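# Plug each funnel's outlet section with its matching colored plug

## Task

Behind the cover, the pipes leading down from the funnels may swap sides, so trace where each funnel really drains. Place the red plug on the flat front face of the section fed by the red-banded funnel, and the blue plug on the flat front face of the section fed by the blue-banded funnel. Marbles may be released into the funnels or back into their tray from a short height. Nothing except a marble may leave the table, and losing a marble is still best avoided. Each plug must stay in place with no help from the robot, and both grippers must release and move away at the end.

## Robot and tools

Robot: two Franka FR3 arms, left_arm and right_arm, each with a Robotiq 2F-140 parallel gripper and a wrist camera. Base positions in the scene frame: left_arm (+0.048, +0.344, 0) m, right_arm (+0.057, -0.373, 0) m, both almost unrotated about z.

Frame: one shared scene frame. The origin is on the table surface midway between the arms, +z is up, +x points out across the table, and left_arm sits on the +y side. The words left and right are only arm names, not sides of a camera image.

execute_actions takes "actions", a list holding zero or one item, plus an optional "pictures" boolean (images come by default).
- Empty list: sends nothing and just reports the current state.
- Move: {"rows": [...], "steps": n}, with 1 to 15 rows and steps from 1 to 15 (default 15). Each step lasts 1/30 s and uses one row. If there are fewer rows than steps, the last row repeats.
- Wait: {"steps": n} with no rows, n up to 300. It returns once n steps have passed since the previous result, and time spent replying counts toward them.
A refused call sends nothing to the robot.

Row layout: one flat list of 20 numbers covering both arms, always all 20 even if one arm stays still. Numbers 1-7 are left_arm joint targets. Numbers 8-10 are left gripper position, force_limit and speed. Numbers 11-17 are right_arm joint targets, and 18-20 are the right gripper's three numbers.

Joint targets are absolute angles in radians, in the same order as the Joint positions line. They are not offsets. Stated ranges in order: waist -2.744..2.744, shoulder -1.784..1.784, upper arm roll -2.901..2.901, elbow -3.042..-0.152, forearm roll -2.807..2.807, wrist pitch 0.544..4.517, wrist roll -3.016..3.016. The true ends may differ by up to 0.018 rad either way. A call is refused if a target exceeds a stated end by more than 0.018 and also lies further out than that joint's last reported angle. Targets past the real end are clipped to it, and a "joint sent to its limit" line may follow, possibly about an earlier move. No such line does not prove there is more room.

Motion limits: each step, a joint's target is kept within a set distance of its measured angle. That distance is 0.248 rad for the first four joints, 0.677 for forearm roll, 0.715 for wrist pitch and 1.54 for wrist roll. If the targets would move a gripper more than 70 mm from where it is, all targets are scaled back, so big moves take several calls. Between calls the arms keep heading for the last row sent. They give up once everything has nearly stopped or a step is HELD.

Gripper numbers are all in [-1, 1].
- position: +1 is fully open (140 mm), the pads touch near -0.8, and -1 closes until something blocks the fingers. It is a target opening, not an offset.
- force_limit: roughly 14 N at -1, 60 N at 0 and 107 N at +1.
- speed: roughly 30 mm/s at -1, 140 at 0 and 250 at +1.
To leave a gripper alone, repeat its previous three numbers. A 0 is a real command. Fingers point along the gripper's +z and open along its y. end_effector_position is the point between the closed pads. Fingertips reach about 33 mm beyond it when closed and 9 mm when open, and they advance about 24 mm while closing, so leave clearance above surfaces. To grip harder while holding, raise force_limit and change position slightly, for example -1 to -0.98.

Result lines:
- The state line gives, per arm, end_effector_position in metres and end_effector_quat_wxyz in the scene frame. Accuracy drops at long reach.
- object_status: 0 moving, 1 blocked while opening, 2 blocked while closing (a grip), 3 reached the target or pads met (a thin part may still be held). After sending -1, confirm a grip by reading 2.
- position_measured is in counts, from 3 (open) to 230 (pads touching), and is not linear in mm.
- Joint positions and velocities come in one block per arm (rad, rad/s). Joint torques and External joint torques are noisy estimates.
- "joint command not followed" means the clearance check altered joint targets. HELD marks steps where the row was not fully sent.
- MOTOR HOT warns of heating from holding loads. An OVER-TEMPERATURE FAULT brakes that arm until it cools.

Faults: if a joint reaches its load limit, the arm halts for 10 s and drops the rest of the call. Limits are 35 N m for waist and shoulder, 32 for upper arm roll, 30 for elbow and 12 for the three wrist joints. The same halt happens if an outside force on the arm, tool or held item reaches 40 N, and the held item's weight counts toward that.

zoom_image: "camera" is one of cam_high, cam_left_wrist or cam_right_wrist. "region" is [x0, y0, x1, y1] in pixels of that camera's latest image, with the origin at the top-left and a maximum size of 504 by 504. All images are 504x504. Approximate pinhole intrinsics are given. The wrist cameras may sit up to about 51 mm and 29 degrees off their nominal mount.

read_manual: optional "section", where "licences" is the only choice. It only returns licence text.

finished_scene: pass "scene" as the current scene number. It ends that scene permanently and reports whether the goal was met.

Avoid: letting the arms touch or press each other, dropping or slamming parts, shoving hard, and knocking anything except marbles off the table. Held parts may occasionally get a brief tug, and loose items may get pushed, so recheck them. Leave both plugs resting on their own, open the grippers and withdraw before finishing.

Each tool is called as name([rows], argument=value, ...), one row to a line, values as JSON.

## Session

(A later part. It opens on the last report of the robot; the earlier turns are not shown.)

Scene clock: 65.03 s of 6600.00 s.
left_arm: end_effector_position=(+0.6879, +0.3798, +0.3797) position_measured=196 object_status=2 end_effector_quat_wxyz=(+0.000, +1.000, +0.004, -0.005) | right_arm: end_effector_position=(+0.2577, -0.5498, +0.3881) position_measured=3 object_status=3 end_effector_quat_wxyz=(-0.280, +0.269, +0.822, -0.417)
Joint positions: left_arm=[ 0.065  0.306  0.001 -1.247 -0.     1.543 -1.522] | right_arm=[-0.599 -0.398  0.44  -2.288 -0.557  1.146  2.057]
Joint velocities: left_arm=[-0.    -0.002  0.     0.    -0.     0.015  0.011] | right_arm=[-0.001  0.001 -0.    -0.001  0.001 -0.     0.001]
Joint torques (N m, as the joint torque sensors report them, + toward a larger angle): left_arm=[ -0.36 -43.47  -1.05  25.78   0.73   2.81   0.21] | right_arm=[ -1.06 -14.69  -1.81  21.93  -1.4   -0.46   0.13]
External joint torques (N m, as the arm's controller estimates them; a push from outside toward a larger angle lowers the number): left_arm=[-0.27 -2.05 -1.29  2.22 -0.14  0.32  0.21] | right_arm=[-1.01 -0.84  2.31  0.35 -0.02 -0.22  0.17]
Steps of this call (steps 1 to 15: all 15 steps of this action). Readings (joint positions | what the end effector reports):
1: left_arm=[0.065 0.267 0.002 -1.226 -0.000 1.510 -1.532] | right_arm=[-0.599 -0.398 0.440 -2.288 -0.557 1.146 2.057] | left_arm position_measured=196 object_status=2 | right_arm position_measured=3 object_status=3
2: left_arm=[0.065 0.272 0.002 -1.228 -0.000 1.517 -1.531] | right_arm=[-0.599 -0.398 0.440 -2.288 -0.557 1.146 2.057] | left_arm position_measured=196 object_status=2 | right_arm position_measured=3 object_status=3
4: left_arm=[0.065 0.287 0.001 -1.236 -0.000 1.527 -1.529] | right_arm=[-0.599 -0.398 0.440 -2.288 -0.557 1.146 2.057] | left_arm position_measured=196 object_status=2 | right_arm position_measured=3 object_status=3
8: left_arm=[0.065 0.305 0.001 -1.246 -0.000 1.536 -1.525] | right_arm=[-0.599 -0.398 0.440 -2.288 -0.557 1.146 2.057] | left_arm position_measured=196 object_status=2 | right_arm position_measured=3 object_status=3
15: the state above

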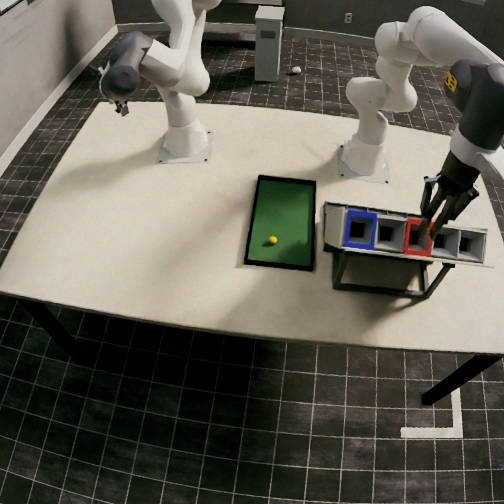

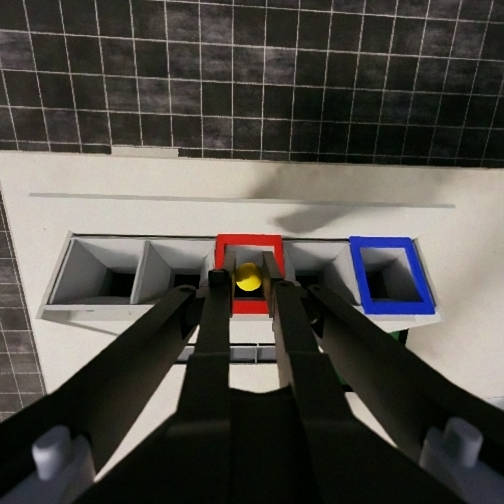

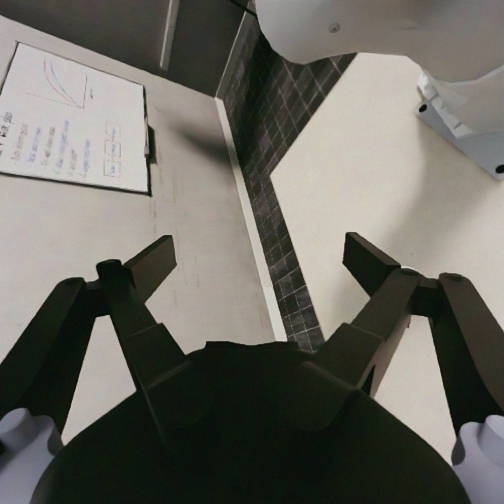

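Drop, look, then hover at the same pose by the plugs as before.

execute_actions([
  {"rows":[[0.064,0.303,0,-1.245,0,1.548,-1.516,-0.2,-0.7,-0.3,-0.6,-0.4,0.442,-2.287,-0.557,1.144,2.057,1,-0.5,0]],"steps":12},
], pictures=false)

execute_actions([
  {"rows":[[0.064,0.0,0,-1.35,0,1.45,-1.5,0.1,-0.4,-0.4,-0.6,-0.4,0.442,-2.287,-0.557,1.144,2.057,1,-0.5,0]],"steps":10},
], pictures=false)

execute_actions([
  {"rows":[[0.3,-0.785,0,-2.25,0,1.5,-1.28,0.1,-0.4,-0.4,-0.6,-0.4,0.442,-2.287,-0.557,1.144,2.057,1,-0.5,0]]},
], pictures=false)

execute_actions([
  {"steps":30},
])

execute_actions([
  {"rows":[[0.91,-0.36,0,-2.585,0,2.225,-0.67,0.1,-0.4,-0.4,-0.6,-0.4,0.442,-2.287,-0.557,1.144,2.057,1,-0.5,0]]},
], pictures=false)

execute_actions([
  {"steps":35},
])

Scene clock: 72.00 s of 6600.00 s.
left_arm: end_effector_position=(+0.6888, +0.3797, +0.3803) position_measured=154 object_status=0 end_effector_quat_wxyz=(+0.000, +1.000, +0.002, -0.003) | right_arm: end_effector_position=(+0.2577, -0.5498, +0.3881) position_measured=3 object_status=3 end_effector_quat_wxyz=(-0.280, +0.269, +0.822, -0.417)
Joint positions: left_arm=[ 0.065  0.306  0.001 -1.246 -0.     1.545 -1.52 ] | right_arm=[-0.599 -0.398  0.44  -2.288 -0.557  1.146  2.057]
Joint velocities: left_arm=[ 0.001  0.001  0.     0.002 -0.001  0.    -0.001] | right_arm=[ 0.     0.001 -0.001 -0.001  0.    -0.001  0.001]
Joint torques (N m, as the joint torque sensors report them, + toward a larger angle): left_arm=[ -0.65 -42.86  -0.4   25.99   0.79   2.86   0.23] | right_arm=[ -1.24 -15.38  -1.83  21.67  -1.32  -0.44   0.16]
External joint torques (N m, as the arm's controller estimates them; a push from outside toward a larger angle lowers the number): left_arm=[-0.75 -1.61 -0.78  2.49 -0.09  0.36  0.23] | right_arm=[-1.2  -1.54  2.27  0.08  0.05 -0.2   0.2 ]
Steps of this call (steps 1 to 15: the robot went on to your last target; steps 16 to 90: nothing new was sent; then 3.57 s passed at rest; steps 91 to 102: all 12 steps of this action). Readings (joint positions | what the end effector reports):
91: left_arm=[0.065 0.306 0.001 -1.246 -0.000 1.545 -1.520] | right_arm=[-0.599 -0.398 0.440 -2.288 -0.557 1.146 2.057] | left_arm position_measured=196 object_status=0 | right_arm position_measured=3 object_status=3
92: left_arm=[0.065 0.306 0.001 -1.246 -0.000 1.545 -1.520] | right_arm=[-0.599 -0.398 0.440 -2.288 -0.557 1.146 2.057] | left_arm position_measured=195 object_status=0 | right_arm position_measured=3 object_status=3
94: left_arm=[0.065 0.306 0.001 -1.246 -0.000 1.545 -1.520] | right_arm=[-0.599 -0.398 0.440 -2.288 -0.557 1.146 2.057] | left_arm position_measured=180 object_status=0 | right_arm position_measured=3 object_status=3
98: left_arm=[0.065 0.306 0.001 -1.246 -0.000 1.545 -1.520] | right_arm=[-0.599 -0.398 0.440 -2.288 -0.557 1.146 2.057] | left_arm position_measured=157 object_status=0 | right_arm position_measured=3 object_status=3
102: the state above

Scene clock: 72.33 s of 6600.00 s.
left_arm: end_effector_position=(+0.6149, +0.3756, +0.5166) position_measured=117 object_status=0 end_effector_quat_wxyz=(-0.004, +0.998, -0.002, +0.071) | right_arm: end_effector_position=(+0.2577, -0.5498, +0.3881) position_measured=3 object_status=3 end_effector_quat_wxyz=(-0.280, +0.269, +0.822, -0.417)
Joint positions: left_arm=[ 0.065 -0.001  0.001 -1.334 -0.     1.475 -1.511] | right_arm=[-0.599 -0.398  0.44  -2.288 -0.557  1.146  2.057]
Joint velocities: left_arm=[ 0.001 -0.397  0.002  0.026  0.    -0.1    0.022] | right_arm=[-0.001  0.001  0.002  0.001 -0.     0.     0.001]
Joint torques (N m, as the joint torque sensors report them, + toward a larger angle): left_arm=[-0.03 -9.22 -0.61 11.48  0.86  1.76  0.21] | right_arm=[ -1.36 -14.56  -2.27  20.78  -1.39  -0.32   0.08]
External joint torques (N m, as the arm's controller estimates them; a push from outside toward a larger angle lowers the number): left_arm=[-0.04 -0.88 -0.6   0.16  0.23 -0.29  0.2 ] | right_arm=[-1.42 -0.65  1.73 -0.89 -0.01 -0.1   0.12]
Steps of this call (steps 1 to 10: all 10 steps of this action). Readings (joint positions | what the end effector reports):
1: left_arm=[0.065 0.286 0.001 -1.271 -0.000 1.538 -1.519] | right_arm=[-0.599 -0.398 0.440 -2.288 -0.557 1.146 2.057] | left_arm position_measured=154 object_status=0 | right_arm position_measured=3 object_status=3
2: left_arm=[0.065 0.256 0.001 -1.294 -0.000 1.527 -1.518] | right_arm=[-0.599 -0.398 0.440 -2.288 -0.557 1.146 2.057] | left_arm position_measured=150 object_status=0 | right_arm position_measured=3 object_status=3
4: left_arm=[0.065 0.186 0.001 -1.319 -0.000 1.512 -1.517] | right_arm=[-0.599 -0.398 0.440 -2.288 -0.557 1.146 2.057] | left_arm position_measured=139 object_status=0 | right_arm position_measured=3 object_status=3
8: left_arm=[0.065 0.040 0.001 -1.337 -0.000 1.483 -1.513] | right_arm=[-0.599 -0.398 0.440 -2.288 -0.557 1.146 2.057] | left_arm position_measured=118 object_status=0 | right_arm position_measured=3 object_status=3
10: the state above

Scene clock: 72.83 s of 6600.00 s.
left_arm: end_effector_position=(+0.3576, +0.4364, +0.4547) position_measured=117 object_status=3 end_effector_quat_wxyz=(-0.010, +0.998, +0.034, +0.046) | right_arm: end_effector_position=(+0.2577, -0.5498, +0.3881) position_measured=3 object_status=3 end_effector_quat_wxyz=(-0.280, +0.269, +0.822, -0.417)
Joint positions: left_arm=[ 0.296 -0.764  0.004 -2.168 -0.001  1.497 -1.35 ] | right_arm=[-0.599 -0.398  0.44  -2.288 -0.557  1.146  2.057]
Joint velocities: left_arm=[ 0.019 -0.4   -0.027 -1.056  0.    -0.021  0.219] | right_arm=[-0.    -0.001 -0.001  0.     0.001 -0.001  0.002]
Joint torques (N m, as the joint torque sensors report them, + toward a larger angle): left_arm=[ 3.06  3.88 -1.38 27.31  0.99  3.56  0.52] | right_arm=[ -0.26 -14.79  -2.49  21.5   -1.5   -0.32   0.11]
External joint torques (N m, as the arm's controller estimates them; a push from outside toward a larger angle lowers the number): left_arm=[ 3.32 -0.14 -0.46  1.74  0.04 -0.4   0.52] | right_arm=[-0.21 -0.86  1.64 -0.12 -0.12 -0.08  0.15]
Steps of this call (steps 1 to 15: all 15 steps of this action). Readings (joint positions | what the end effector reports):
1: left_arm=[0.087 -0.032 -0.011 -1.367 -0.002 1.480 -1.501] | right_arm=[-0.599 -0.398 0.440 -2.288 -0.557 1.146 2.057] | left_arm position_measured=117 object_status=0 | right_arm position_measured=3 object_status=3
2: left_arm=[0.116 -0.069 -0.015 -1.408 -0.002 1.481 -1.490] | right_arm=[-0.599 -0.398 0.440 -2.288 -0.557 1.146 2.057] | left_arm position_measured=117 object_status=0 | right_arm position_measured=3 object_status=3
4: left_arm=[0.177 -0.154 -0.010 -1.500 -0.002 1.485 -1.466] | right_arm=[-0.599 -0.398 0.440 -2.288 -0.557 1.146 2.057] | left_arm position_measured=117 object_status=0 | right_arm position_measured=3 object_status=3
8: left_arm=[0.268 -0.393 0.006 -1.753 -0.001 1.494 -1.414] | right_arm=[-0.599 -0.398 0.440 -2.288 -0.557 1.146 2.057] | left_arm position_measured=117 object_status=3 | right_arm position_measured=3 object_status=3
15: the state above

Scene clock: 73.83 s of 6600.00 s.
left_arm: end_effector_position=(+0.3419, +0.4313, +0.4218) position_measured=117 object_status=3 end_effector_quat_wxyz=(-0.003, +1.000, +0.002, +0.015) | right_arm: end_effector_position=(+0.2577, -0.5498, +0.3881) position_measured=3 object_status=3 end_effector_quat_wxyz=(-0.280, +0.269, +0.822, -0.417)
Joint positions: left_arm=[ 0.298 -0.782  0.002 -2.249 -0.001  1.497 -1.286] | right_arm=[-0.599 -0.398  0.44  -2.288 -0.557  1.146  2.057]
Joint velocities: left_arm=[ 0.     0.    -0.001 -0.    -0.001  0.     0.007] | right_arm=[-0.001 -0.     0.     0.    -0.001  0.    -0.   ]
Joint torques (N m, as the joint torque sensors report them, + toward a larger angle): left_arm=[ 2.21 -4.89 -1.64 23.48  0.92  2.9   0.26] | right_arm=[ -0.74 -15.    -1.94  21.42  -1.32  -0.39   0.19]
External joint torques (N m, as the arm's controller estimates them; a push from outside toward a larger angle lowers the number): left_arm=[ 2.26 -0.72 -0.84  0.5   0.08  0.3   0.25] | right_arm=[-0.75 -1.14  2.1  -0.17  0.05 -0.16  0.22]
Steps of this call (steps 1 to 30: the robot went on to your last target). Readings (joint positions | what the end effector reports):
1: left_arm=[0.297 -0.772 0.003 -2.196 -0.001 1.497 -1.343] | right_arm=[-0.599 -0.398 0.440 -2.288 -0.557 1.146 2.057] | left_arm position_measured=117 object_status=3 | right_arm position_measured=3 object_status=3
2: left_arm=[0.297 -0.775 0.003 -2.216 -0.001 1.497 -1.337] | right_arm=[-0.599 -0.398 0.440 -2.288 -0.557 1.146 2.057] | left_arm position_measured=117 object_status=3 | right_arm position_measured=3 object_status=3
4: left_arm=[0.298 -0.777 0.002 -2.238 -0.001 1.497 -1.326] | right_arm=[-0.599 -0.398 0.440 -2.288 -0.557 1.146 2.057] | left_arm position_measured=117 object_status=3 | right_arm position_measured=3 object_status=3
8: left_arm=[0.298 -0.780 0.002 -2.248 -0.001 1.497 -1.311] | right_arm=[-0.599 -0.398 0.440 -2.288 -0.557 1.146 2.057] | left_arm position_measured=117 object_status=3 | right_arm position_measured=3 object_status=3
30: the state above

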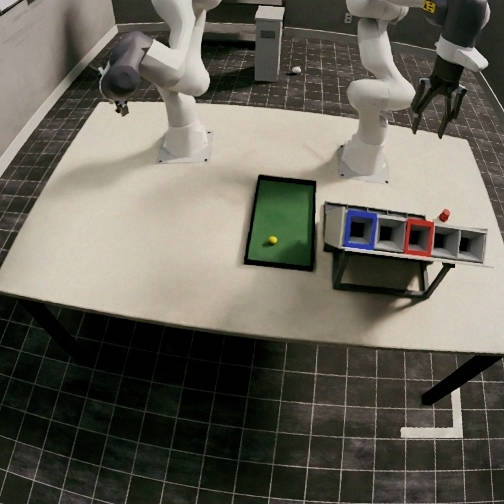

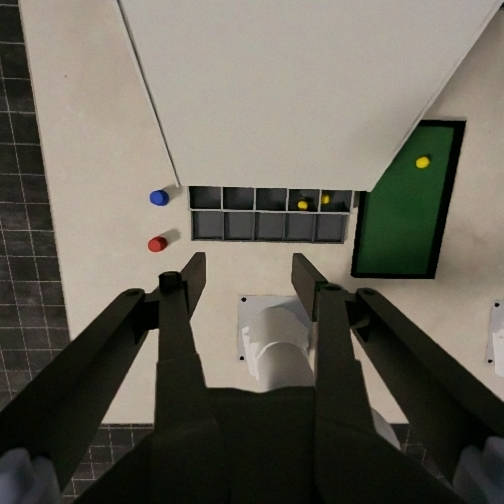

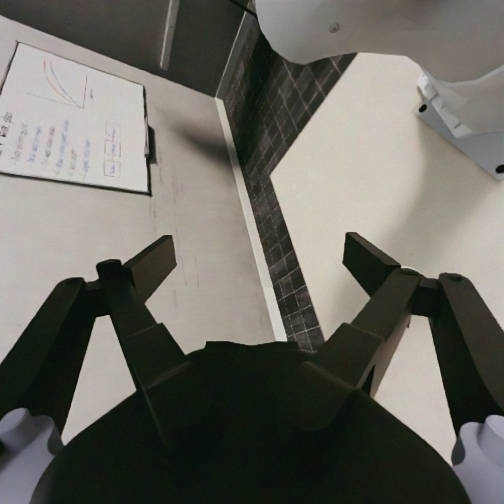

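Scene clock: 74.33 s of 6600.00 s.
left_arm: end_effector_position=(+0.3167, +0.5891, +0.1990) position_measured=117 object_status=3 end_effector_quat_wxyz=(+0.038, +0.995, +0.082, -0.050) | right_arm: end_effector_position=(+0.2577, -0.5498, +0.3881) position_measured=3 object_status=3 end_effector_quat_wxyz=(-0.280, +0.269, +0.822, -0.417)
Joint positions: left_arm=[ 0.755 -0.423 -0.007 -2.54  -0.002  1.991 -0.996] | right_arm=[-0.599 -0.398  0.44  -2.288 -0.557  1.146  2.057]
Joint velocities: left_arm=[ 1.213  0.579  0.112 -0.383  0.001  0.901  0.711] | right_arm=[-0.     0.     0.001 -0.001  0.001 -0.     0.001]
Joint torques (N m, as the joint torque sensors report them, + toward a larger angle): left_arm=[ -3.84 -23.37  -3.59  26.96   0.92   2.81   0.43] | right_arm=[ -0.81 -14.94  -1.68  21.02  -1.35  -0.44   0.12]
External joint torques (N m, as the arm's controller estimates them; a push from outside toward a larger angle lowers the number): left_arm=[0.95 0.11 0.01 0.35 0.2  0.6  0.41] | right_arm=[-0.83 -1.08  2.35 -0.58  0.02 -0.21  0.15]
Steps of this call (steps 1 to 15: all 15 steps of this action). Readings (joint positions | what the end effector reports):
1: left_arm=[0.315 -0.777 -0.003 -2.260 -0.002 1.532 -1.269] | right_arm=[-0.599 -0.398 0.440 -2.288 -0.557 1.146 2.057] | left_arm position_measured=117 object_status=3 | right_arm position_measured=3 object_status=3
2: left_arm=[0.337 -0.761 -0.004 -2.278 -0.002 1.570 -1.251] | right_arm=[-0.599 -0.398 0.440 -2.288 -0.557 1.146 2.057] | left_arm position_measured=117 object_status=3 | right_arm position_measured=3 object_status=3
4: left_arm=[0.385 -0.717 -0.005 -2.322 -0.002 1.641 -1.215] | right_arm=[-0.599 -0.398 0.440 -2.288 -0.557 1.146 2.057] | left_arm position_measured=117 object_status=3 | right_arm position_measured=3 object_status=3
8: left_arm=[0.491 -0.610 -0.006 -2.417 -0.002 1.773 -1.143] | right_arm=[-0.599 -0.398 0.440 -2.288 -0.557 1.146 2.057] | left_arm position_measured=117 object_status=3 | right_arm position_measured=3 object_status=3
15: the state above

Scene clock: 75.50 s of 6600.00 s.
left_arm: end_effector_position=(+0.3019, +0.6632, +0.1710) position_measured=117 object_status=3 end_effector_quat_wxyz=(+0.002, +1.000, +0.005, -0.000) | right_arm: end_effector_position=(+0.2577, -0.5498, +0.3881) position_measured=3 object_status=3 end_effector_quat_wxyz=(-0.280, +0.269, +0.822, -0.417)
Joint positions: left_arm=[ 0.908 -0.361  0.002 -2.585 -0.002  2.222 -0.681] | right_arm=[-0.599 -0.398  0.44  -2.288 -0.557  1.146  2.057]
Joint velocities: left_arm=[ 0.001 -0.    -0.001  0.    -0.     0.002  0.023] | right_arm=[ 0.     0.     0.001  0.001 -0.001  0.001 -0.   ]
Joint torques (N m, as the joint torque sensors report them, + toward a larger angle): left_arm=[  1.64 -17.46  -1.59  24.84   1.01   2.97   0.29] | right_arm=[ -0.46 -15.22  -1.54  21.02  -1.39  -0.31   0.2 ]
External joint torques (N m, as the arm's controller estimates them; a push from outside toward a larger angle lowers the number): left_arm=[ 1.69  0.53 -1.2   1.99  0.36  0.46  0.29] | right_arm=[-0.48 -1.27  2.5  -0.64 -0.01 -0.08  0.24]
Steps of this call (steps 1 to 35: the robot went on to your last target). Readings (joint positions | what the end effector reports):
1: left_arm=[0.798 -0.405 -0.005 -2.553 -0.002 2.026 -0.968] | right_arm=[-0.599 -0.398 0.440 -2.288 -0.557 1.146 2.057] | left_arm position_measured=117 object_status=3 | right_arm position_measured=3 object_status=3
2: left_arm=[0.835 -0.388 -0.002 -2.564 -0.002 2.061 -0.937] | right_arm=[-0.599 -0.398 0.440 -2.288 -0.557 1.146 2.057] | left_arm position_measured=117 object_status=3 | right_arm position_measured=3 object_status=3
4: left_arm=[0.881 -0.367 0.005 -2.580 -0.002 2.112 -0.886] | right_arm=[-0.599 -0.398 0.440 -2.288 -0.557 1.146 2.057] | left_arm position_measured=117 object_status=3 | right_arm position_measured=3 object_status=3
8: left_arm=[0.905 -0.361 0.005 -2.585 -0.002 2.172 -0.811] | right_arm=[-0.599 -0.398 0.440 -2.288 -0.557 1.146 2.057] | left_arm position_measured=117 object_status=3 | right_arm position_measured=3 object_status=3
35: the state above

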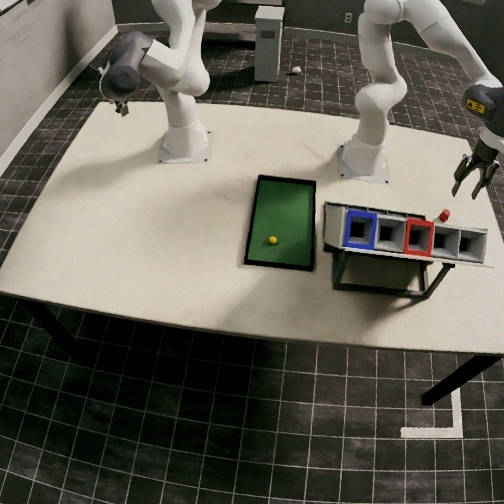

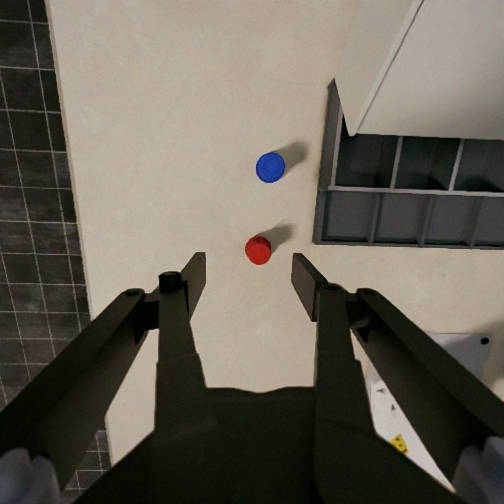

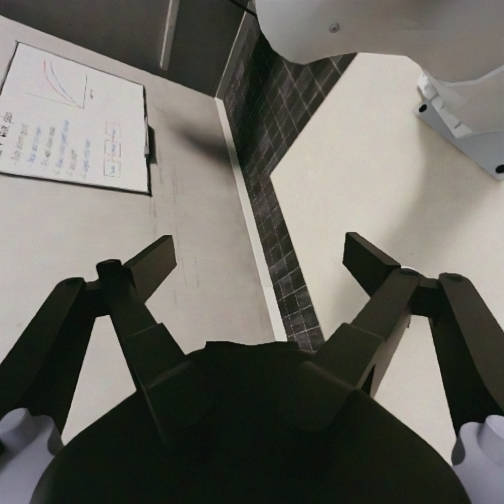

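execute_actions(actions=[])

Scene clock: 86.00 s of 6600.00 s.
left_arm: end_effector_position=(+0.3019, +0.6633, +0.1710) position_measured=117 object_status=3 end_effector_quat_wxyz=(+0.001, +1.000, +0.002, +0.000) | right_arm: end_effector_position=(+0.2577, -0.5498, +0.3881) position_measured=3 object_status=3 end_effector_quat_wxyz=(-0.280, +0.269, +0.822, -0.417)
Joint positions: left_arm=[ 0.908 -0.361  0.002 -2.585 -0.002  2.222 -0.674] | right_arm=[-0.599 -0.398  0.44  -2.288 -0.557  1.146  2.057]
Joint velocities: left_arm=[ 0.     0.001  0.     0.001 -0.002  0.001 -0.001] | right_arm=[ 0.001 -0.001  0.001 -0.    -0.001 -0.001 -0.001]
Joint torques (N m, as the joint torque sensors report them, + toward a larger angle): left_arm=[  1.53 -17.53  -1.26  24.32   0.9    2.79   0.34] | right_arm=[ -0.49 -14.61  -1.42  20.68  -1.43  -0.33   0.17]
External joint torques (N m, as the arm's controller estimates them; a push from outside toward a larger angle lowers the number): left_arm=[ 1.53  0.45 -0.92  1.43  0.25  0.27  0.34] | right_arm=[-0.58 -0.62  2.55 -0.99 -0.06 -0.1   0.21]
Steps of this call (steps 1 to 30: the robot went on to your last target; steps 31 to 90: nothing new was sent; then 7.50 s passed at rest). Readings (joint positions | what the end effector reports):
1: left_arm=[0.908 -0.361 0.002 -2.585 -0.002 2.222 -0.680] | right_arm=[-0.599 -0.398 0.440 -2.288 -0.557 1.146 2.057] | left_arm position_measured=117 object_status=3 | right_arm position_measured=3 object_status=3
2: left_arm=[0.908 -0.361 0.002 -2.585 -0.002 2.222 -0.680] | right_arm=[-0.599 -0.398 0.440 -2.288 -0.557 1.146 2.057] | left_arm position_measured=117 object_status=3 | right_arm position_measured=3 object_status=3
4: left_arm=[0.908 -0.361 0.002 -2.585 -0.002 2.222 -0.678] | right_arm=[-0.599 -0.398 0.440 -2.288 -0.557 1.146 2.057] | left_arm position_measured=117 object_status=3 | right_arm position_measured=3 object_status=3
8: left_arm=[0.908 -0.361 0.002 -2.585 -0.002 2.222 -0.677] | right_arm=[-0.599 -0.398 0.440 -2.288 -0.557 1.146 2.057] | left_arm position_measured=117 object_status=3 | right_arm position_measured=3 object_status=3
90: the state above
All arms were judged still, so your last target was given up. Only a new action makes them travel on or press farther. Fingers that are still opening or closing keep moving.

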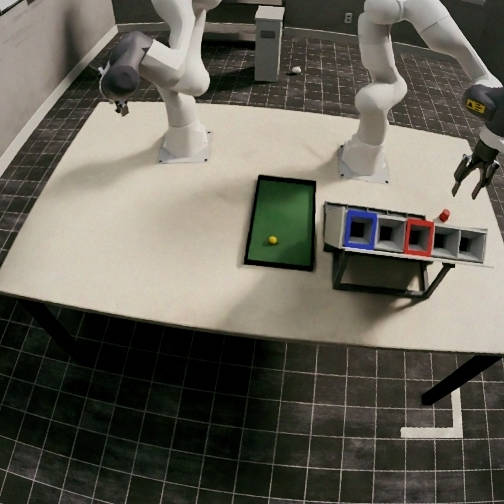

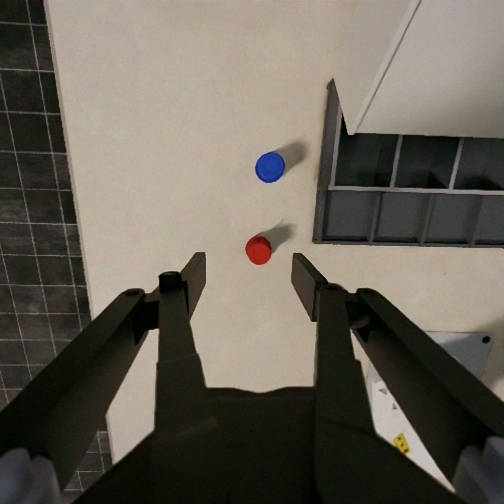

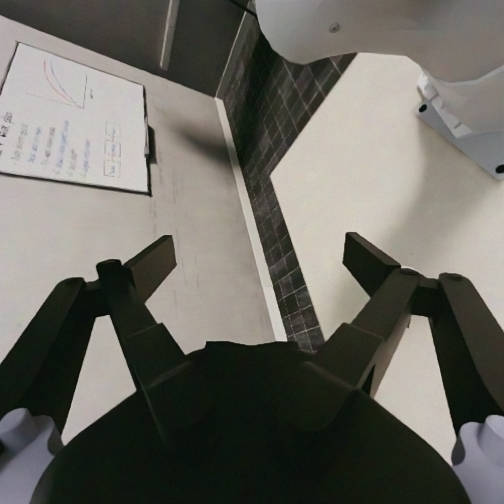

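execute_actions([
  {"rows":[[0.9,-0.32,0,-2.645,0,2.34,-0.686,0.1,-0.4,-0.4,-0.6,-0.4,0.442,-2.287,-0.557,1.144,2.057,1,-0.5,0],[0.9,-0.32,0,-2.645,0,2.34,-0.686,0.1,-0.4,-0.4,-0.6,-0.4,0.442,-2.287,-0.557,1.144,2.057,1,-0.5,0],[0.9,-0.32,0,-2.645,0,2.34,-0.686,0.1,-0.4,-0.4,-0.6,-0.4,0.442,-2.287,-0.557,1.144,2.057,1,-0.5,0],[0.894,-0.263,0,-2.706,0,2.47,-0.686,0.1,-0.4,-0.4,-0.6,-0.4,0.442,-2.287,-0.557,1.144,2.057,1,-0.5,0],[0.894,-0.263,0,-2.706,0,2.47,-0.686,0.1,-0.4,-0.4,-0.6,-0.4,0.442,-2.287,-0.557,1.144,2.057,1,-0.5,0],[0.894,-0.263,0,-2.706,0,2.5,-0.686,0.1,-0.4,-0.4,-0.6,-0.4,0.442,-2.287,-0.557,1.144,2.057,1,-0.5,0],[0.894,-0.21,0,-2.72,0,2.55,-0.686,0.1,-0.4,-0.4,-0.6,-0.4,0.442,-2.287,-0.557,1.144,2.057,1,-0.5,0],[0.894,-0.19,0,-2.724,0,2.57,-0.686,0.1,-0.4,-0.4,-0.6,-0.4,0.442,-2.287,-0.557,1.144,2.057,1,-0.5,0],[0.894,-0.19,0,-2.724,0,2.6,-0.686,0.1,-0.4,-0.4,-0.6,-0.4,0.442,-2.287,-0.557,1.144,2.057,1,-0.5,0],[0.894,-0.15,0,-2.73,0,2.624,-0.686,0.1,-0.4,-0.4,-0.6,-0.4,0.442,-2.287,-0.557,1.144,2.057,1,-0.5,0],[0.894,-0.114,0,-2.738,0,2.624,-0.686,0.1,-0.4,-0.4,-0.6,-0.4,0.442,-2.287,-0.557,1.144,2.057,1,-0.5,0]]},
], pictures=false)

execute_actions([
  {"steps":12},
])

Scene clock: 96.27 s of 6600.00 s.
left_arm: end_effector_position=(+0.2874, +0.6382, +0.0426) position_measured=117 object_status=3 end_effector_quat_wxyz=(+0.020, +1.000, -0.001, -0.015) | right_arm: end_effector_position=(+0.2577, -0.5498, +0.3881) position_measured=3 object_status=3 end_effector_quat_wxyz=(-0.280, +0.269, +0.822, -0.417)
Joint positions: left_arm=[ 0.896 -0.12   0.001 -2.739 -0.002  2.569 -0.68 ] | right_arm=[-0.599 -0.398  0.44  -2.288 -0.557  1.146  2.057]
Joint velocities: left_arm=[-0.002  0.138  0.002 -0.043 -0.     0.29  -0.005] | right_arm=[-0.001  0.    -0.001 -0.002 -0.001 -0.001  0.001]
Joint torques (N m, as the joint torque sensors report them, + toward a larger angle): left_arm=[ -1.12 -24.4   -1.28  22.63   0.64   3.56  -0.07] | right_arm=[ -0.75 -14.45  -1.88  20.67  -1.34  -0.35   0.17]
External joint torques (N m, as the arm's controller estimates them; a push from outside toward a larger angle lowers the number): left_arm=[-1.17  1.88 -1.23  1.22  0.22  0.55 -0.07] | right_arm=[-0.65 -0.63  2.28 -0.87  0.04 -0.1   0.21]
Steps of this call (steps 1 to 90: nothing new was sent; then 6.77 s passed at rest; steps 91 to 105: all 15 steps of this action). Readings (joint positions | what the end effector reports):
91: left_arm=[0.907 -0.357 0.002 -2.595 -0.002 2.244 -0.675] | right_arm=[-0.599 -0.398 0.440 -2.288 -0.557 1.146 2.057] | left_arm position_measured=117 object_status=3 | right_arm position_measured=3 object_status=3
92: left_arm=[0.905 -0.349 0.002 -2.609 -0.002 2.262 -0.675] | right_arm=[-0.599 -0.398 0.440 -2.288 -0.557 1.146 2.057] | left_arm position_measured=117 object_status=3 | right_arm position_measured=3 object_status=3
94: left_arm=[0.902 -0.324 0.001 -2.641 -0.002 2.310 -0.677] | right_arm=[-0.599 -0.398 0.440 -2.288 -0.557 1.146 2.057] | left_arm position_measured=117 object_status=3 | right_arm position_measured=3 object_status=3
98: left_arm=[0.897 -0.242 0.001 -2.703 -0.002 2.428 -0.679] | right_arm=[-0.599 -0.398 0.440 -2.288 -0.557 1.146 2.057] | left_arm position_measured=117 object_status=3 | right_arm position_measured=3 object_status=3
105: the state above

Scene clock: 96.67 s of 6600.00 s.
left_arm: end_effector_position=(+0.2961, +0.6489, +0.0446) position_measured=117 object_status=3 end_effector_quat_wxyz=(+0.003, +1.000, -0.000, -0.002) | right_arm: end_effector_position=(+0.2577, -0.5498, +0.3881) position_measured=3 object_status=3 end_effector_quat_wxyz=(-0.280, +0.269, +0.822, -0.417)
Joint positions: left_arm=[ 0.896 -0.116  0.001 -2.739 -0.002  2.617 -0.682] | right_arm=[-0.599 -0.398  0.44  -2.288 -0.557  1.146  2.057]
Joint velocities: left_arm=[-0.    -0.    -0.    -0.    -0.     0.029 -0.002] | right_arm=[-0.001  0.001 -0.001 -0.001 -0.     0.    -0.001]
Joint torques (N m, as the joint torque sensors report them, + toward a larger angle): left_arm=[ -1.64 -20.78  -1.36  20.47   0.71   2.76  -0.08] | right_arm=[ -1.45 -14.22  -1.92  21.79  -1.42  -0.39   0.17]
External joint torques (N m, as the arm's controller estimates them; a push from outside toward a larger angle lowers the number): left_arm=[-1.62  1.03 -1.24  2.43  0.3   0.26 -0.08] | right_arm=[-1.41 -0.4   2.17  0.21 -0.04 -0.16  0.21]
Steps of this call (steps 1 to 12: the robot went on to your last target). Readings (joint positions | what the end effector reports):
1: left_arm=[0.896 -0.117 0.001 -2.740 -0.002 2.578 -0.681] | right_arm=[-0.599 -0.398 0.440 -2.288 -0.557 1.146 2.057] | left_arm position_measured=117 object_status=3 | right_arm position_measured=3 object_status=3
2: left_arm=[0.896 -0.116 0.001 -2.740 -0.002 2.585 -0.681] | right_arm=[-0.599 -0.398 0.440 -2.288 -0.557 1.146 2.057] | left_arm position_measured=117 object_status=3 | right_arm position_measured=3 object_status=3
4: left_arm=[0.896 -0.116 0.001 -2.739 -0.002 2.597 -0.681] | right_arm=[-0.599 -0.398 0.440 -2.288 -0.557 1.146 2.057] | left_arm position_measured=117 object_status=3 | right_arm position_measured=3 object_status=3
8: left_arm=[0.896 -0.116 0.001 -2.739 -0.002 2.611 -0.681] | right_arm=[-0.599 -0.398 0.440 -2.288 -0.557 1.146 2.057] | left_arm position_measured=117 object_status=3 | right_arm position_measured=3 object_status=3
12: the state above

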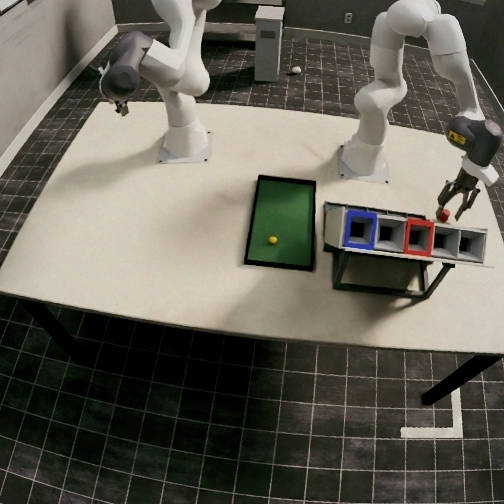

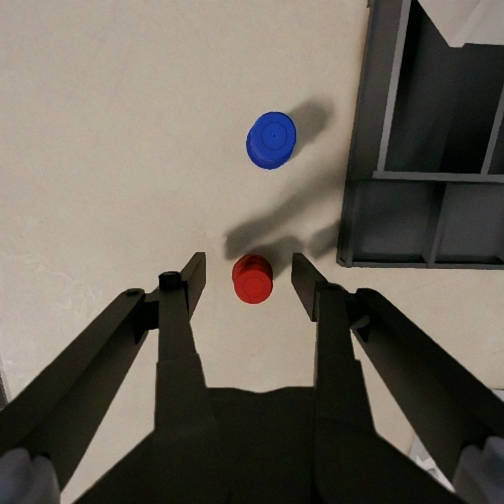

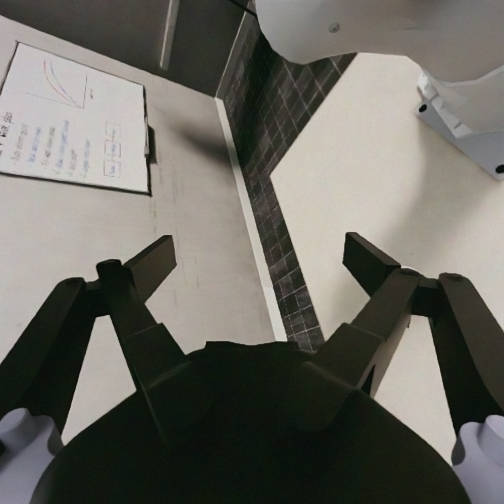

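execute_actions([
  {"rows":[[0.894,-0.114,0,-2.738,0,2.624,-0.686,-1,-0.4,-0.4,-0.6,-0.4,0.442,-2.287,-0.557,1.144,2.057,1,-0.5,0]]},
], pictures=false)

execute_actions([
  {"steps":10},
], pictures=false)

Scene clock: 100.23 s of 6600.00 s.
left_arm: end_effector_position=(+0.2976, +0.6503, +0.0453) position_measured=189 object_status=0 end_effector_quat_wxyz=(+0.001, +1.000, -0.000, +0.000) | right_arm: end_effector_position=(+0.2577, -0.5498, +0.3881) position_measured=3 object_status=3 end_effector_quat_wxyz=(-0.280, +0.269, +0.822, -0.417)
Joint positions: left_arm=[ 0.896 -0.116  0.001 -2.739 -0.002  2.622 -0.682] | right_arm=[-0.599 -0.398  0.44  -2.288 -0.557  1.146  2.057]
Joint velocities: left_arm=[-0.006 -0.001 -0.003  0.003 -0.002 -0.    -0.001] | right_arm=[ 0.001  0.    -0.002 -0.001  0.     0.001 -0.   ]
Joint torques (N m, as the joint torque sensors report them, + toward a larger angle): left_arm=[ -1.59 -20.09   0.14  20.59   0.69   2.84  -0.01] | right_arm=[ -0.49 -14.49  -1.07  21.19  -1.29  -0.42   0.04]
External joint torques (N m, as the arm's controller estimates them; a push from outside toward a larger angle lowers the number): left_arm=[-1.58  1.6   0.23  2.55  0.29  0.37  0.  ] | right_arm=[-0.44 -0.61  3.06 -0.41  0.09 -0.18  0.08]
Steps of this call (steps 1 to 30: the robot went on to your last target; steps 31 to 90: nothing new was sent; then 0.07 s passed at rest; steps 91 to 105: all 15 steps of this action). Readings (joint positions | what the end effector reports):
91: left_arm=[0.896 -0.116 0.001 -2.739 -0.002 2.621 -0.682] | right_arm=[-0.599 -0.398 0.440 -2.288 -0.557 1.146 2.057] | left_arm position_measured=117 object_status=0 | right_arm position_measured=3 object_status=3
92: left_arm=[0.896 -0.116 0.001 -2.739 -0.002 2.621 -0.682] | right_arm=[-0.599 -0.398 0.440 -2.288 -0.557 1.146 2.057] | left_arm position_measured=121 object_status=0 | right_arm position_measured=3 object_status=3
94: left_arm=[0.896 -0.116 0.001 -2.739 -0.002 2.622 -0.682] | right_arm=[-0.599 -0.398 0.440 -2.288 -0.557 1.146 2.057] | left_arm position_measured=132 object_status=0 | right_arm position_measured=3 object_status=3
98: left_arm=[0.896 -0.116 0.001 -2.739 -0.002 2.622 -0.682] | right_arm=[-0.599 -0.398 0.440 -2.288 -0.557 1.146 2.057] | left_arm position_measured=152 object_status=0 | right_arm position_measured=3 object_status=3
105: the state above

Scene clock: 100.57 s of 6600.00 s.
left_arm: end_effector_position=(+0.2976, +0.6503, +0.0453) position_measured=191 object_status=2 end_effector_quat_wxyz=(+0.001, +1.000, -0.000, +0.000) | right_arm: end_effector_position=(+0.2577, -0.5498, +0.3881) position_measured=3 object_status=3 end_effector_quat_wxyz=(-0.280, +0.269, +0.822, -0.417)
Joint positions: left_arm=[ 0.896 -0.116  0.001 -2.739 -0.002  2.622 -0.682] | right_arm=[-0.599 -0.398  0.44  -2.288 -0.557  1.146  2.057]
Joint velocities: left_arm=[-0.     0.    -0.001  0.    -0.001  0.001  0.001] | right_arm=[-0.001  0.001 -0.001  0.001 -0.     0.001 -0.003]
Joint torques (N m, as the joint torque sensors report them, + toward a larger angle): left_arm=[ -0.67 -20.29  -0.86  20.27   0.77   2.94  -0.11] | right_arm=[ -0.74 -14.16  -1.74  21.15  -1.24  -0.38   0.22]
External joint torques (N m, as the arm's controller estimates them; a push from outside toward a larger angle lowers the number): left_arm=[-0.61  1.57 -0.69  2.15  0.36  0.41 -0.11] | right_arm=[-0.72 -0.32  2.33 -0.45  0.14 -0.15  0.25]
Steps of this call (steps 1 to 10: the robot went on to your last target). Readings (joint positions | what the end effector reports):
1: left_arm=[0.896 -0.116 0.001 -2.739 -0.002 2.622 -0.682] | right_arm=[-0.599 -0.398 0.440 -2.288 -0.557 1.146 2.057] | left_arm position_measured=191 object_status=0 | right_arm position_measured=3 object_status=3
2: left_arm=[0.896 -0.116 0.001 -2.739 -0.002 2.622 -0.682] | right_arm=[-0.599 -0.398 0.440 -2.288 -0.557 1.146 2.057] | left_arm position_measured=191 object_status=0 | right_arm position_measured=3 object_status=3
4: left_arm=[0.896 -0.116 0.001 -2.739 -0.002 2.622 -0.682] | right_arm=[-0.599 -0.398 0.440 -2.288 -0.557 1.146 2.057] | left_arm position_measured=191 object_status=0 | right_arm position_measured=3 object_status=3
8: left_arm=[0.896 -0.116 0.001 -2.739 -0.002 2.622 -0.682] | right_arm=[-0.599 -0.398 0.440 -2.288 -0.557 1.146 2.057] | left_arm position_measured=191 object_status=2 | right_arm position_measured=3 object_status=3
10: the state above

execute_actions([
  {"rows":[[0.894,-0.19,0,-2.724,0,2.5,-0.686,-1,-0.4,-0.4,-0.6,-0.4,0.442,-2.287,-0.557,1.144,2.057,1,-0.5,0],[0.894,-0.19,0,-2.724,0,2.5,-0.686,-1,-0.4,-0.4,-0.6,-0.4,0.442,-2.287,-0.557,1.144,2.057,1,-0.5,0],[0.894,-0.19,0,-2.724,0,2.48,-0.686,-1,-0.4,-0.4,-0.6,-0.4,0.442,-2.287,-0.557,1.144,2.057,1,-0.5,0],[0.894,-0.28,0,-2.71,0,2.4,-0.686,-1,-0.4,-0.4,-0.6,-0.4,0.442,-2.287,-0.557,1.144,2.057,1,-0.5,0],[0.894,-0.28,0,-2.71,0,2.4,-0.686,-1,-0.4,-0.4,-0.6,-0.4,0.442,-2.287,-0.557,1.144,2.057,1,-0.5,0],[0.894,-0.28,0,-2.71,0,2.38,-0.686,-1,-0.4,-0.4,-0.6,-0.4,0.442,-2.287,-0.557,1.144,2.057,1,-0.5,0],[0.894,-0.4,0,-2.73,0,2.3,-0.686,-1,-0.4,-0.4,-0.6,-0.4,0.442,-2.287,-0.557,1.144,2.057,1,-0.5,0],[0.894,-0.4,0,-2.73,0,2.3,-0.686,-1,-0.4,-0.4,-0.6,-0.4,0.442,-2.287,-0.557,1.144,2.057,1,-0.5,0],[0.894,-0.4,0,-2.73,0,2.3,-0.686,-1,-0.4,-0.4,-0.6,-0.4,0.442,-2.287,-0.557,1.144,2.057,1,-0.5,0],[0.894,-0.53,0,-2.82,0,2.25,-0.75,-1,-0.4,-0.4,-0.6,-0.4,0.442,-2.287,-0.557,1.144,2.057,1,-0.5,0],[0.894,-0.53,0,-2.82,0,2.25,-0.75,-1,-0.4,-0.4,-0.6,-0.4,0.442,-2.287,-0.557,1.144,2.057,1,-0.5,0],[0.85,-0.65,0,-2.9,0,2.2,-0.85,-1,-0.4,-0.4,-0.6,-0.4,0.442,-2.287,-0.557,1.144,2.057,1,-0.5,0]]},
], pictures=false)

execute_actions([
  {"rows":[[0.2,-0.65,0,-2.9,0,2.2,-1.4,-1,-0.4,-0.4,-0.6,-0.4,0.442,-2.287,-0.557,1.144,2.057,1,-0.5,0]]},
], pictures=false)

execute_actions([
  {"rows":[[-0.373,-0.63,0,-2.905,0,2.26,-1.953,-1,-0.4,-0.4,-0.6,-0.4,0.442,-2.287,-0.557,1.144,2.057,1,-0.5,0]]},
], pictures=false)

execute_actions([
  {"rows":[[-0.373,-0.618,0,-2.905,0,2.287,-1.953,-1,-0.4,-0.4,-0.6,-0.4,0.442,-2.287,-0.557,1.144,2.057,1,-0.5,0]]},
])

Scene clock: 116.03 s of 6600.00 s.
left_arm: end_effector_position=(+0.2647, +0.5915, +0.1429) position_measured=191 object_status=2 end_effector_quat_wxyz=(-0.007, +1.000, +0.014, +0.007) | right_arm: end_effector_position=(+0.2577, -0.5498, +0.3881) position_measured=3 object_status=3 end_effector_quat_wxyz=(-0.280, +0.269, +0.822, -0.417)
Joint positions: left_arm=[ 0.861 -0.614  0.001 -2.87  -0.001  2.276 -0.746] | right_arm=[-0.599 -0.398  0.44  -2.288 -0.557  1.146  2.057]
Joint velocities: left_arm=[-0.135 -0.552 -0.009 -0.366 -0.001 -0.452 -0.33 ] | right_arm=[-0.    -0.001  0.001  0.001 -0.     0.    -0.002]
Joint torques (N m, as the joint torque sensors report them, + toward a larger angle): left_arm=[-1.12 -2.62 -1.8  24.69  0.84  2.35  0.02] | right_arm=[ -0.57 -14.07  -1.78  21.59  -1.34  -0.39   0.16]
External joint torques (N m, as the arm's controller estimates them; a push from outside toward a larger angle lowers the number): left_arm=[-2.37 -0.48 -2.25  1.3   0.07 -0.44  0.03] | right_arm=[-0.64 -0.09  2.21 -0.09  0.03 -0.16  0.2 ]
Steps of this call (steps 1 to 15: the robot went on to your last target; steps 16 to 90: nothing new was sent; then 11.97 s passed at rest; steps 91 to 105: all 15 steps of this action). Readings (joint positions | what the end effector reports):
91: left_arm=[0.896 -0.128 0.001 -2.738 -0.002 2.601 -0.682] | right_arm=[-0.599 -0.398 0.440 -2.288 -0.557 1.146 2.057] | left_arm position_measured=191 object_status=2 | right_arm position_measured=3 object_status=3
92: left_arm=[0.896 -0.146 0.001 -2.736 -0.002 2.582 -0.682] | right_arm=[-0.599 -0.398 0.440 -2.288 -0.557 1.146 2.057] | left_arm position_measured=191 object_status=2 | right_arm position_measured=3 object_status=3
94: left_arm=[0.896 -0.188 0.001 -2.729 -0.002 2.535 -0.682] | right_arm=[-0.599 -0.398 0.440 -2.288 -0.557 1.146 2.057] | left_arm position_measured=191 object_status=2 | right_arm position_measured=3 object_status=3
98: left_arm=[0.896 -0.322 0.001 -2.724 -0.002 2.428 -0.682] | right_arm=[-0.599 -0.398 0.440 -2.288 -0.557 1.146 2.057] | left_arm position_measured=191 object_status=2 | right_arm position_measured=3 object_status=3
105: the state above

Scene clock: 116.53 s of 6600.00 s.
left_arm: end_effector_position=(+0.3416, +0.4021, +0.1352) position_measured=191 object_status=2 end_effector_quat_wxyz=(+0.005, +0.998, -0.060, -0.022) | right_arm: end_effector_position=(+0.2577, -0.5498, +0.3881) position_measured=3 object_status=3 end_effector_quat_wxyz=(-0.280, +0.269, +0.822, -0.417)
Joint positions: left_arm=[ 0.207 -0.647 -0.004 -2.899 -0.001  2.208 -1.256] | right_arm=[-0.599 -0.398  0.44  -2.288 -0.557  1.146  2.057]
Joint velocities: left_arm=[-0.069 -0.     0.018 -0.005 -0.002 -0.031 -0.465] | right_arm=[-0.001  0.001 -0.001  0.002  0.001  0.     0.001]
Joint torques (N m, as the joint torque sensors report them, + toward a larger angle): left_arm=[-0.08 -9.57  0.78 23.8   0.85  1.86 -0.28] | right_arm=[ -0.79 -13.71  -2.    20.97  -1.45  -0.36   0.15]
External joint torques (N m, as the arm's controller estimates them; a push from outside toward a larger angle lowers the number): left_arm=[-0.59 -1.49  0.98  1.11  0.18 -0.59 -0.29] | right_arm=[-0.79  0.18  2.05 -0.67 -0.07 -0.14  0.18]
Steps of this call (steps 1 to 15: all 15 steps of this action). Readings (joint positions | what the end effector reports):
1: left_arm=[0.812 -0.627 0.012 -2.879 -0.001 2.264 -0.799] | right_arm=[-0.599 -0.398 0.440 -2.288 -0.557 1.146 2.057] | left_arm position_measured=191 object_status=2 | right_arm position_measured=3 object_status=3
2: left_arm=[0.747 -0.633 0.010 -2.885 -0.001 2.255 -0.851] | right_arm=[-0.599 -0.398 0.440 -2.288 -0.557 1.146 2.057] | left_arm position_measured=191 object_status=2 | right_arm position_measured=3 object_status=3
4: left_arm=[0.610 -0.641 0.006 -2.891 -0.001 2.241 -0.944] | right_arm=[-0.599 -0.398 0.440 -2.288 -0.557 1.146 2.057] | left_arm position_measured=191 object_status=2 | right_arm position_measured=3 object_status=3
8: left_arm=[0.330 -0.646 -0.000 -2.895 -0.001 2.222 -1.094] | right_arm=[-0.599 -0.398 0.440 -2.288 -0.557 1.146 2.057] | left_arm position_measured=191 object_status=2 | right_arm position_measured=3 object_status=3
15: the state above

Scene clock: 117.03 s of 6600.00 s.
left_arm: end_effector_position=(+0.3349, +0.2295, +0.1323) position_measured=191 object_status=2 end_effector_quat_wxyz=(-0.003, +0.997, -0.073, -0.008) | right_arm: end_effector_position=(+0.2577, -0.5498, +0.3881) position_measured=3 object_status=3 end_effector_quat_wxyz=(-0.280, +0.269, +0.822, -0.417)
Joint positions: left_arm=[-0.368 -0.632 -0.003 -2.904 -0.     2.255 -1.806] | right_arm=[-0.599 -0.398  0.44  -2.288 -0.557  1.146  2.057]
Joint velocities: left_arm=[-0.035  0.002  0.014 -0.002 -0.001  0.015 -0.475] | right_arm=[-0.001 -0.     0.     0.001  0.001  0.001  0.001]
Joint torques (N m, as the joint torque sensors report them, + toward a larger angle): left_arm=[-1.99 -5.98  1.07 24.    0.71  2.92 -0.14] | right_arm=[ -0.32 -14.89  -2.7   21.45  -1.42  -0.39   0.13]
External joint torques (N m, as the arm's controller estimates them; a push from outside toward a larger angle lowers the number): left_arm=[-2.22  2.36  1.48  1.49  0.03  0.43 -0.14] | right_arm=[-0.35 -0.94  1.33 -0.21 -0.04 -0.16  0.17]
Steps of this call (steps 1 to 15: all 15 steps of this action). Readings (joint positions | what the end effector reports):
1: left_arm=[0.152 -0.645 0.010 -2.900 -0.000 2.215 -1.319] | right_arm=[-0.599 -0.398 0.440 -2.288 -0.557 1.146 2.057] | left_arm position_measured=191 object_status=2 | right_arm position_measured=3 object_status=3
2: left_arm=[0.081 -0.641 0.008 -2.900 -0.000 2.222 -1.378] | right_arm=[-0.599 -0.398 0.440 -2.288 -0.557 1.146 2.057] | left_arm position_measured=191 object_status=2 | right_arm position_measured=3 object_status=3
4: left_arm=[-0.063 -0.636 0.004 -2.901 -0.000 2.234 -1.480] | right_arm=[-0.599 -0.398 0.440 -2.288 -0.557 1.146 2.057] | left_arm position_measured=191 object_status=2 | right_arm position_measured=3 object_status=3
8: left_arm=[-0.305 -0.633 -0.005 -2.901 -0.000 2.247 -1.641] | right_arm=[-0.599 -0.398 0.440 -2.288 -0.557 1.146 2.057] | left_arm position_measured=191 object_status=2 | right_arm position_measured=3 object_status=3
15: the state above

Scene clock: 117.53 s of 6600.00 s.
left_arm: end_effector_position=(+0.3404, +0.2266, +0.1307) position_measured=191 object_status=2 end_effector_quat_wxyz=(-0.001, +1.000, -0.016, -0.000) | right_arm: end_effector_position=(+0.2577, -0.5498, +0.3881) position_measured=3 object_status=3 end_effector_quat_wxyz=(-0.280, +0.269, +0.822, -0.417)
Joint positions: left_arm=[-0.371 -0.62  -0.002 -2.904 -0.     2.283 -1.921] | right_arm=[-0.599 -0.398  0.44  -2.288 -0.557  1.146  2.057]
Joint velocities: left_arm=[-0.001 -0.    -0.    -0.001 -0.001  0.009 -0.091] | right_arm=[-0.    -0.     0.     0.001  0.     0.001  0.   ]
Joint torques (N m, as the joint torque sensors report them, + toward a larger angle): left_arm=[-1.45 -6.51  1.09 23.32  0.71  2.88 -0.06] | right_arm=[ -0.93 -15.01  -1.24  21.64  -1.33  -0.43   0.04]
External joint torques (N m, as the arm's controller estimates them; a push from outside toward a larger angle lowers the number): left_arm=[-1.47  2.09  1.65  1.05  0.04  0.39 -0.06] | right_arm=[-0.95 -1.09  2.8  -0.01  0.04 -0.2   0.08]
Steps of this call (steps 1 to 15: all 15 steps of this action). Readings (joint positions | what the end effector reports):
1: left_arm=[-0.369 -0.630 -0.003 -2.904 -0.000 2.260 -1.821] | right_arm=[-0.599 -0.398 0.440 -2.288 -0.557 1.146 2.057] | left_arm position_measured=191 object_status=2 | right_arm position_measured=3 object_status=3
2: left_arm=[-0.370 -0.627 -0.002 -2.904 -0.000 2.264 -1.834] | right_arm=[-0.599 -0.398 0.440 -2.288 -0.557 1.146 2.057] | left_arm position_measured=191 object_status=2 | right_arm position_measured=3 object_status=3
4: left_arm=[-0.370 -0.623 -0.002 -2.904 -0.000 2.271 -1.857] | right_arm=[-0.599 -0.398 0.440 -2.288 -0.557 1.146 2.057] | left_arm position_measured=191 object_status=2 | right_arm position_measured=3 object_status=3
8: left_arm=[-0.371 -0.621 -0.002 -2.904 -0.000 2.278 -1.889] | right_arm=[-0.599 -0.398 0.440 -2.288 -0.557 1.146 2.057] | left_arm position_measured=191 object_status=2 | right_arm position_measured=3 object_status=3
15: the state above

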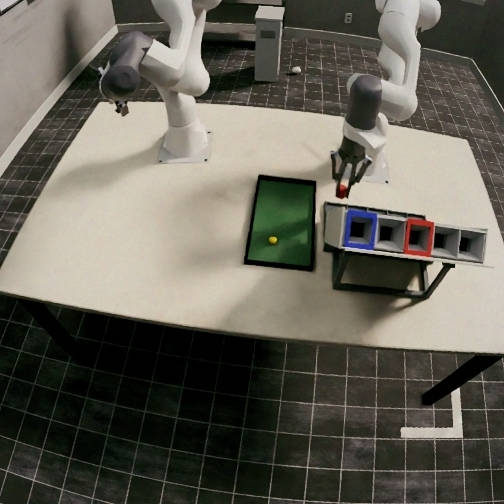

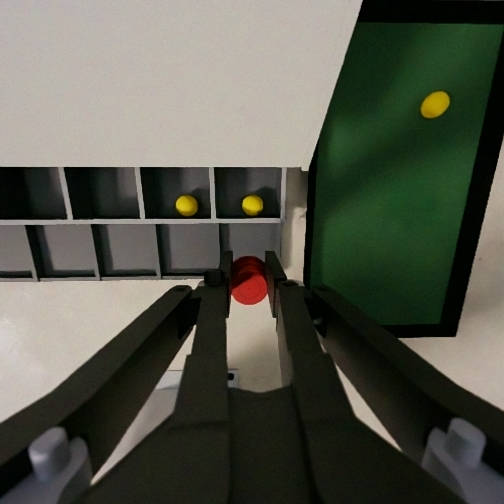

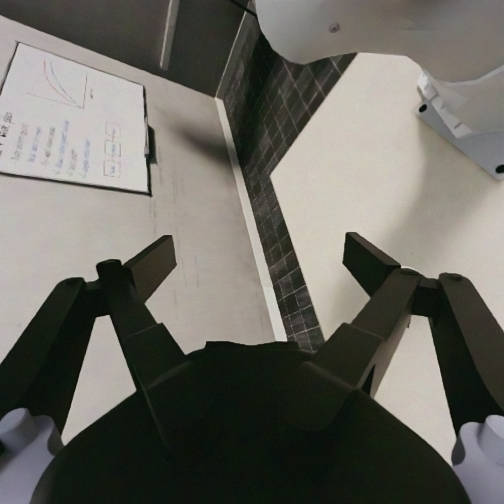

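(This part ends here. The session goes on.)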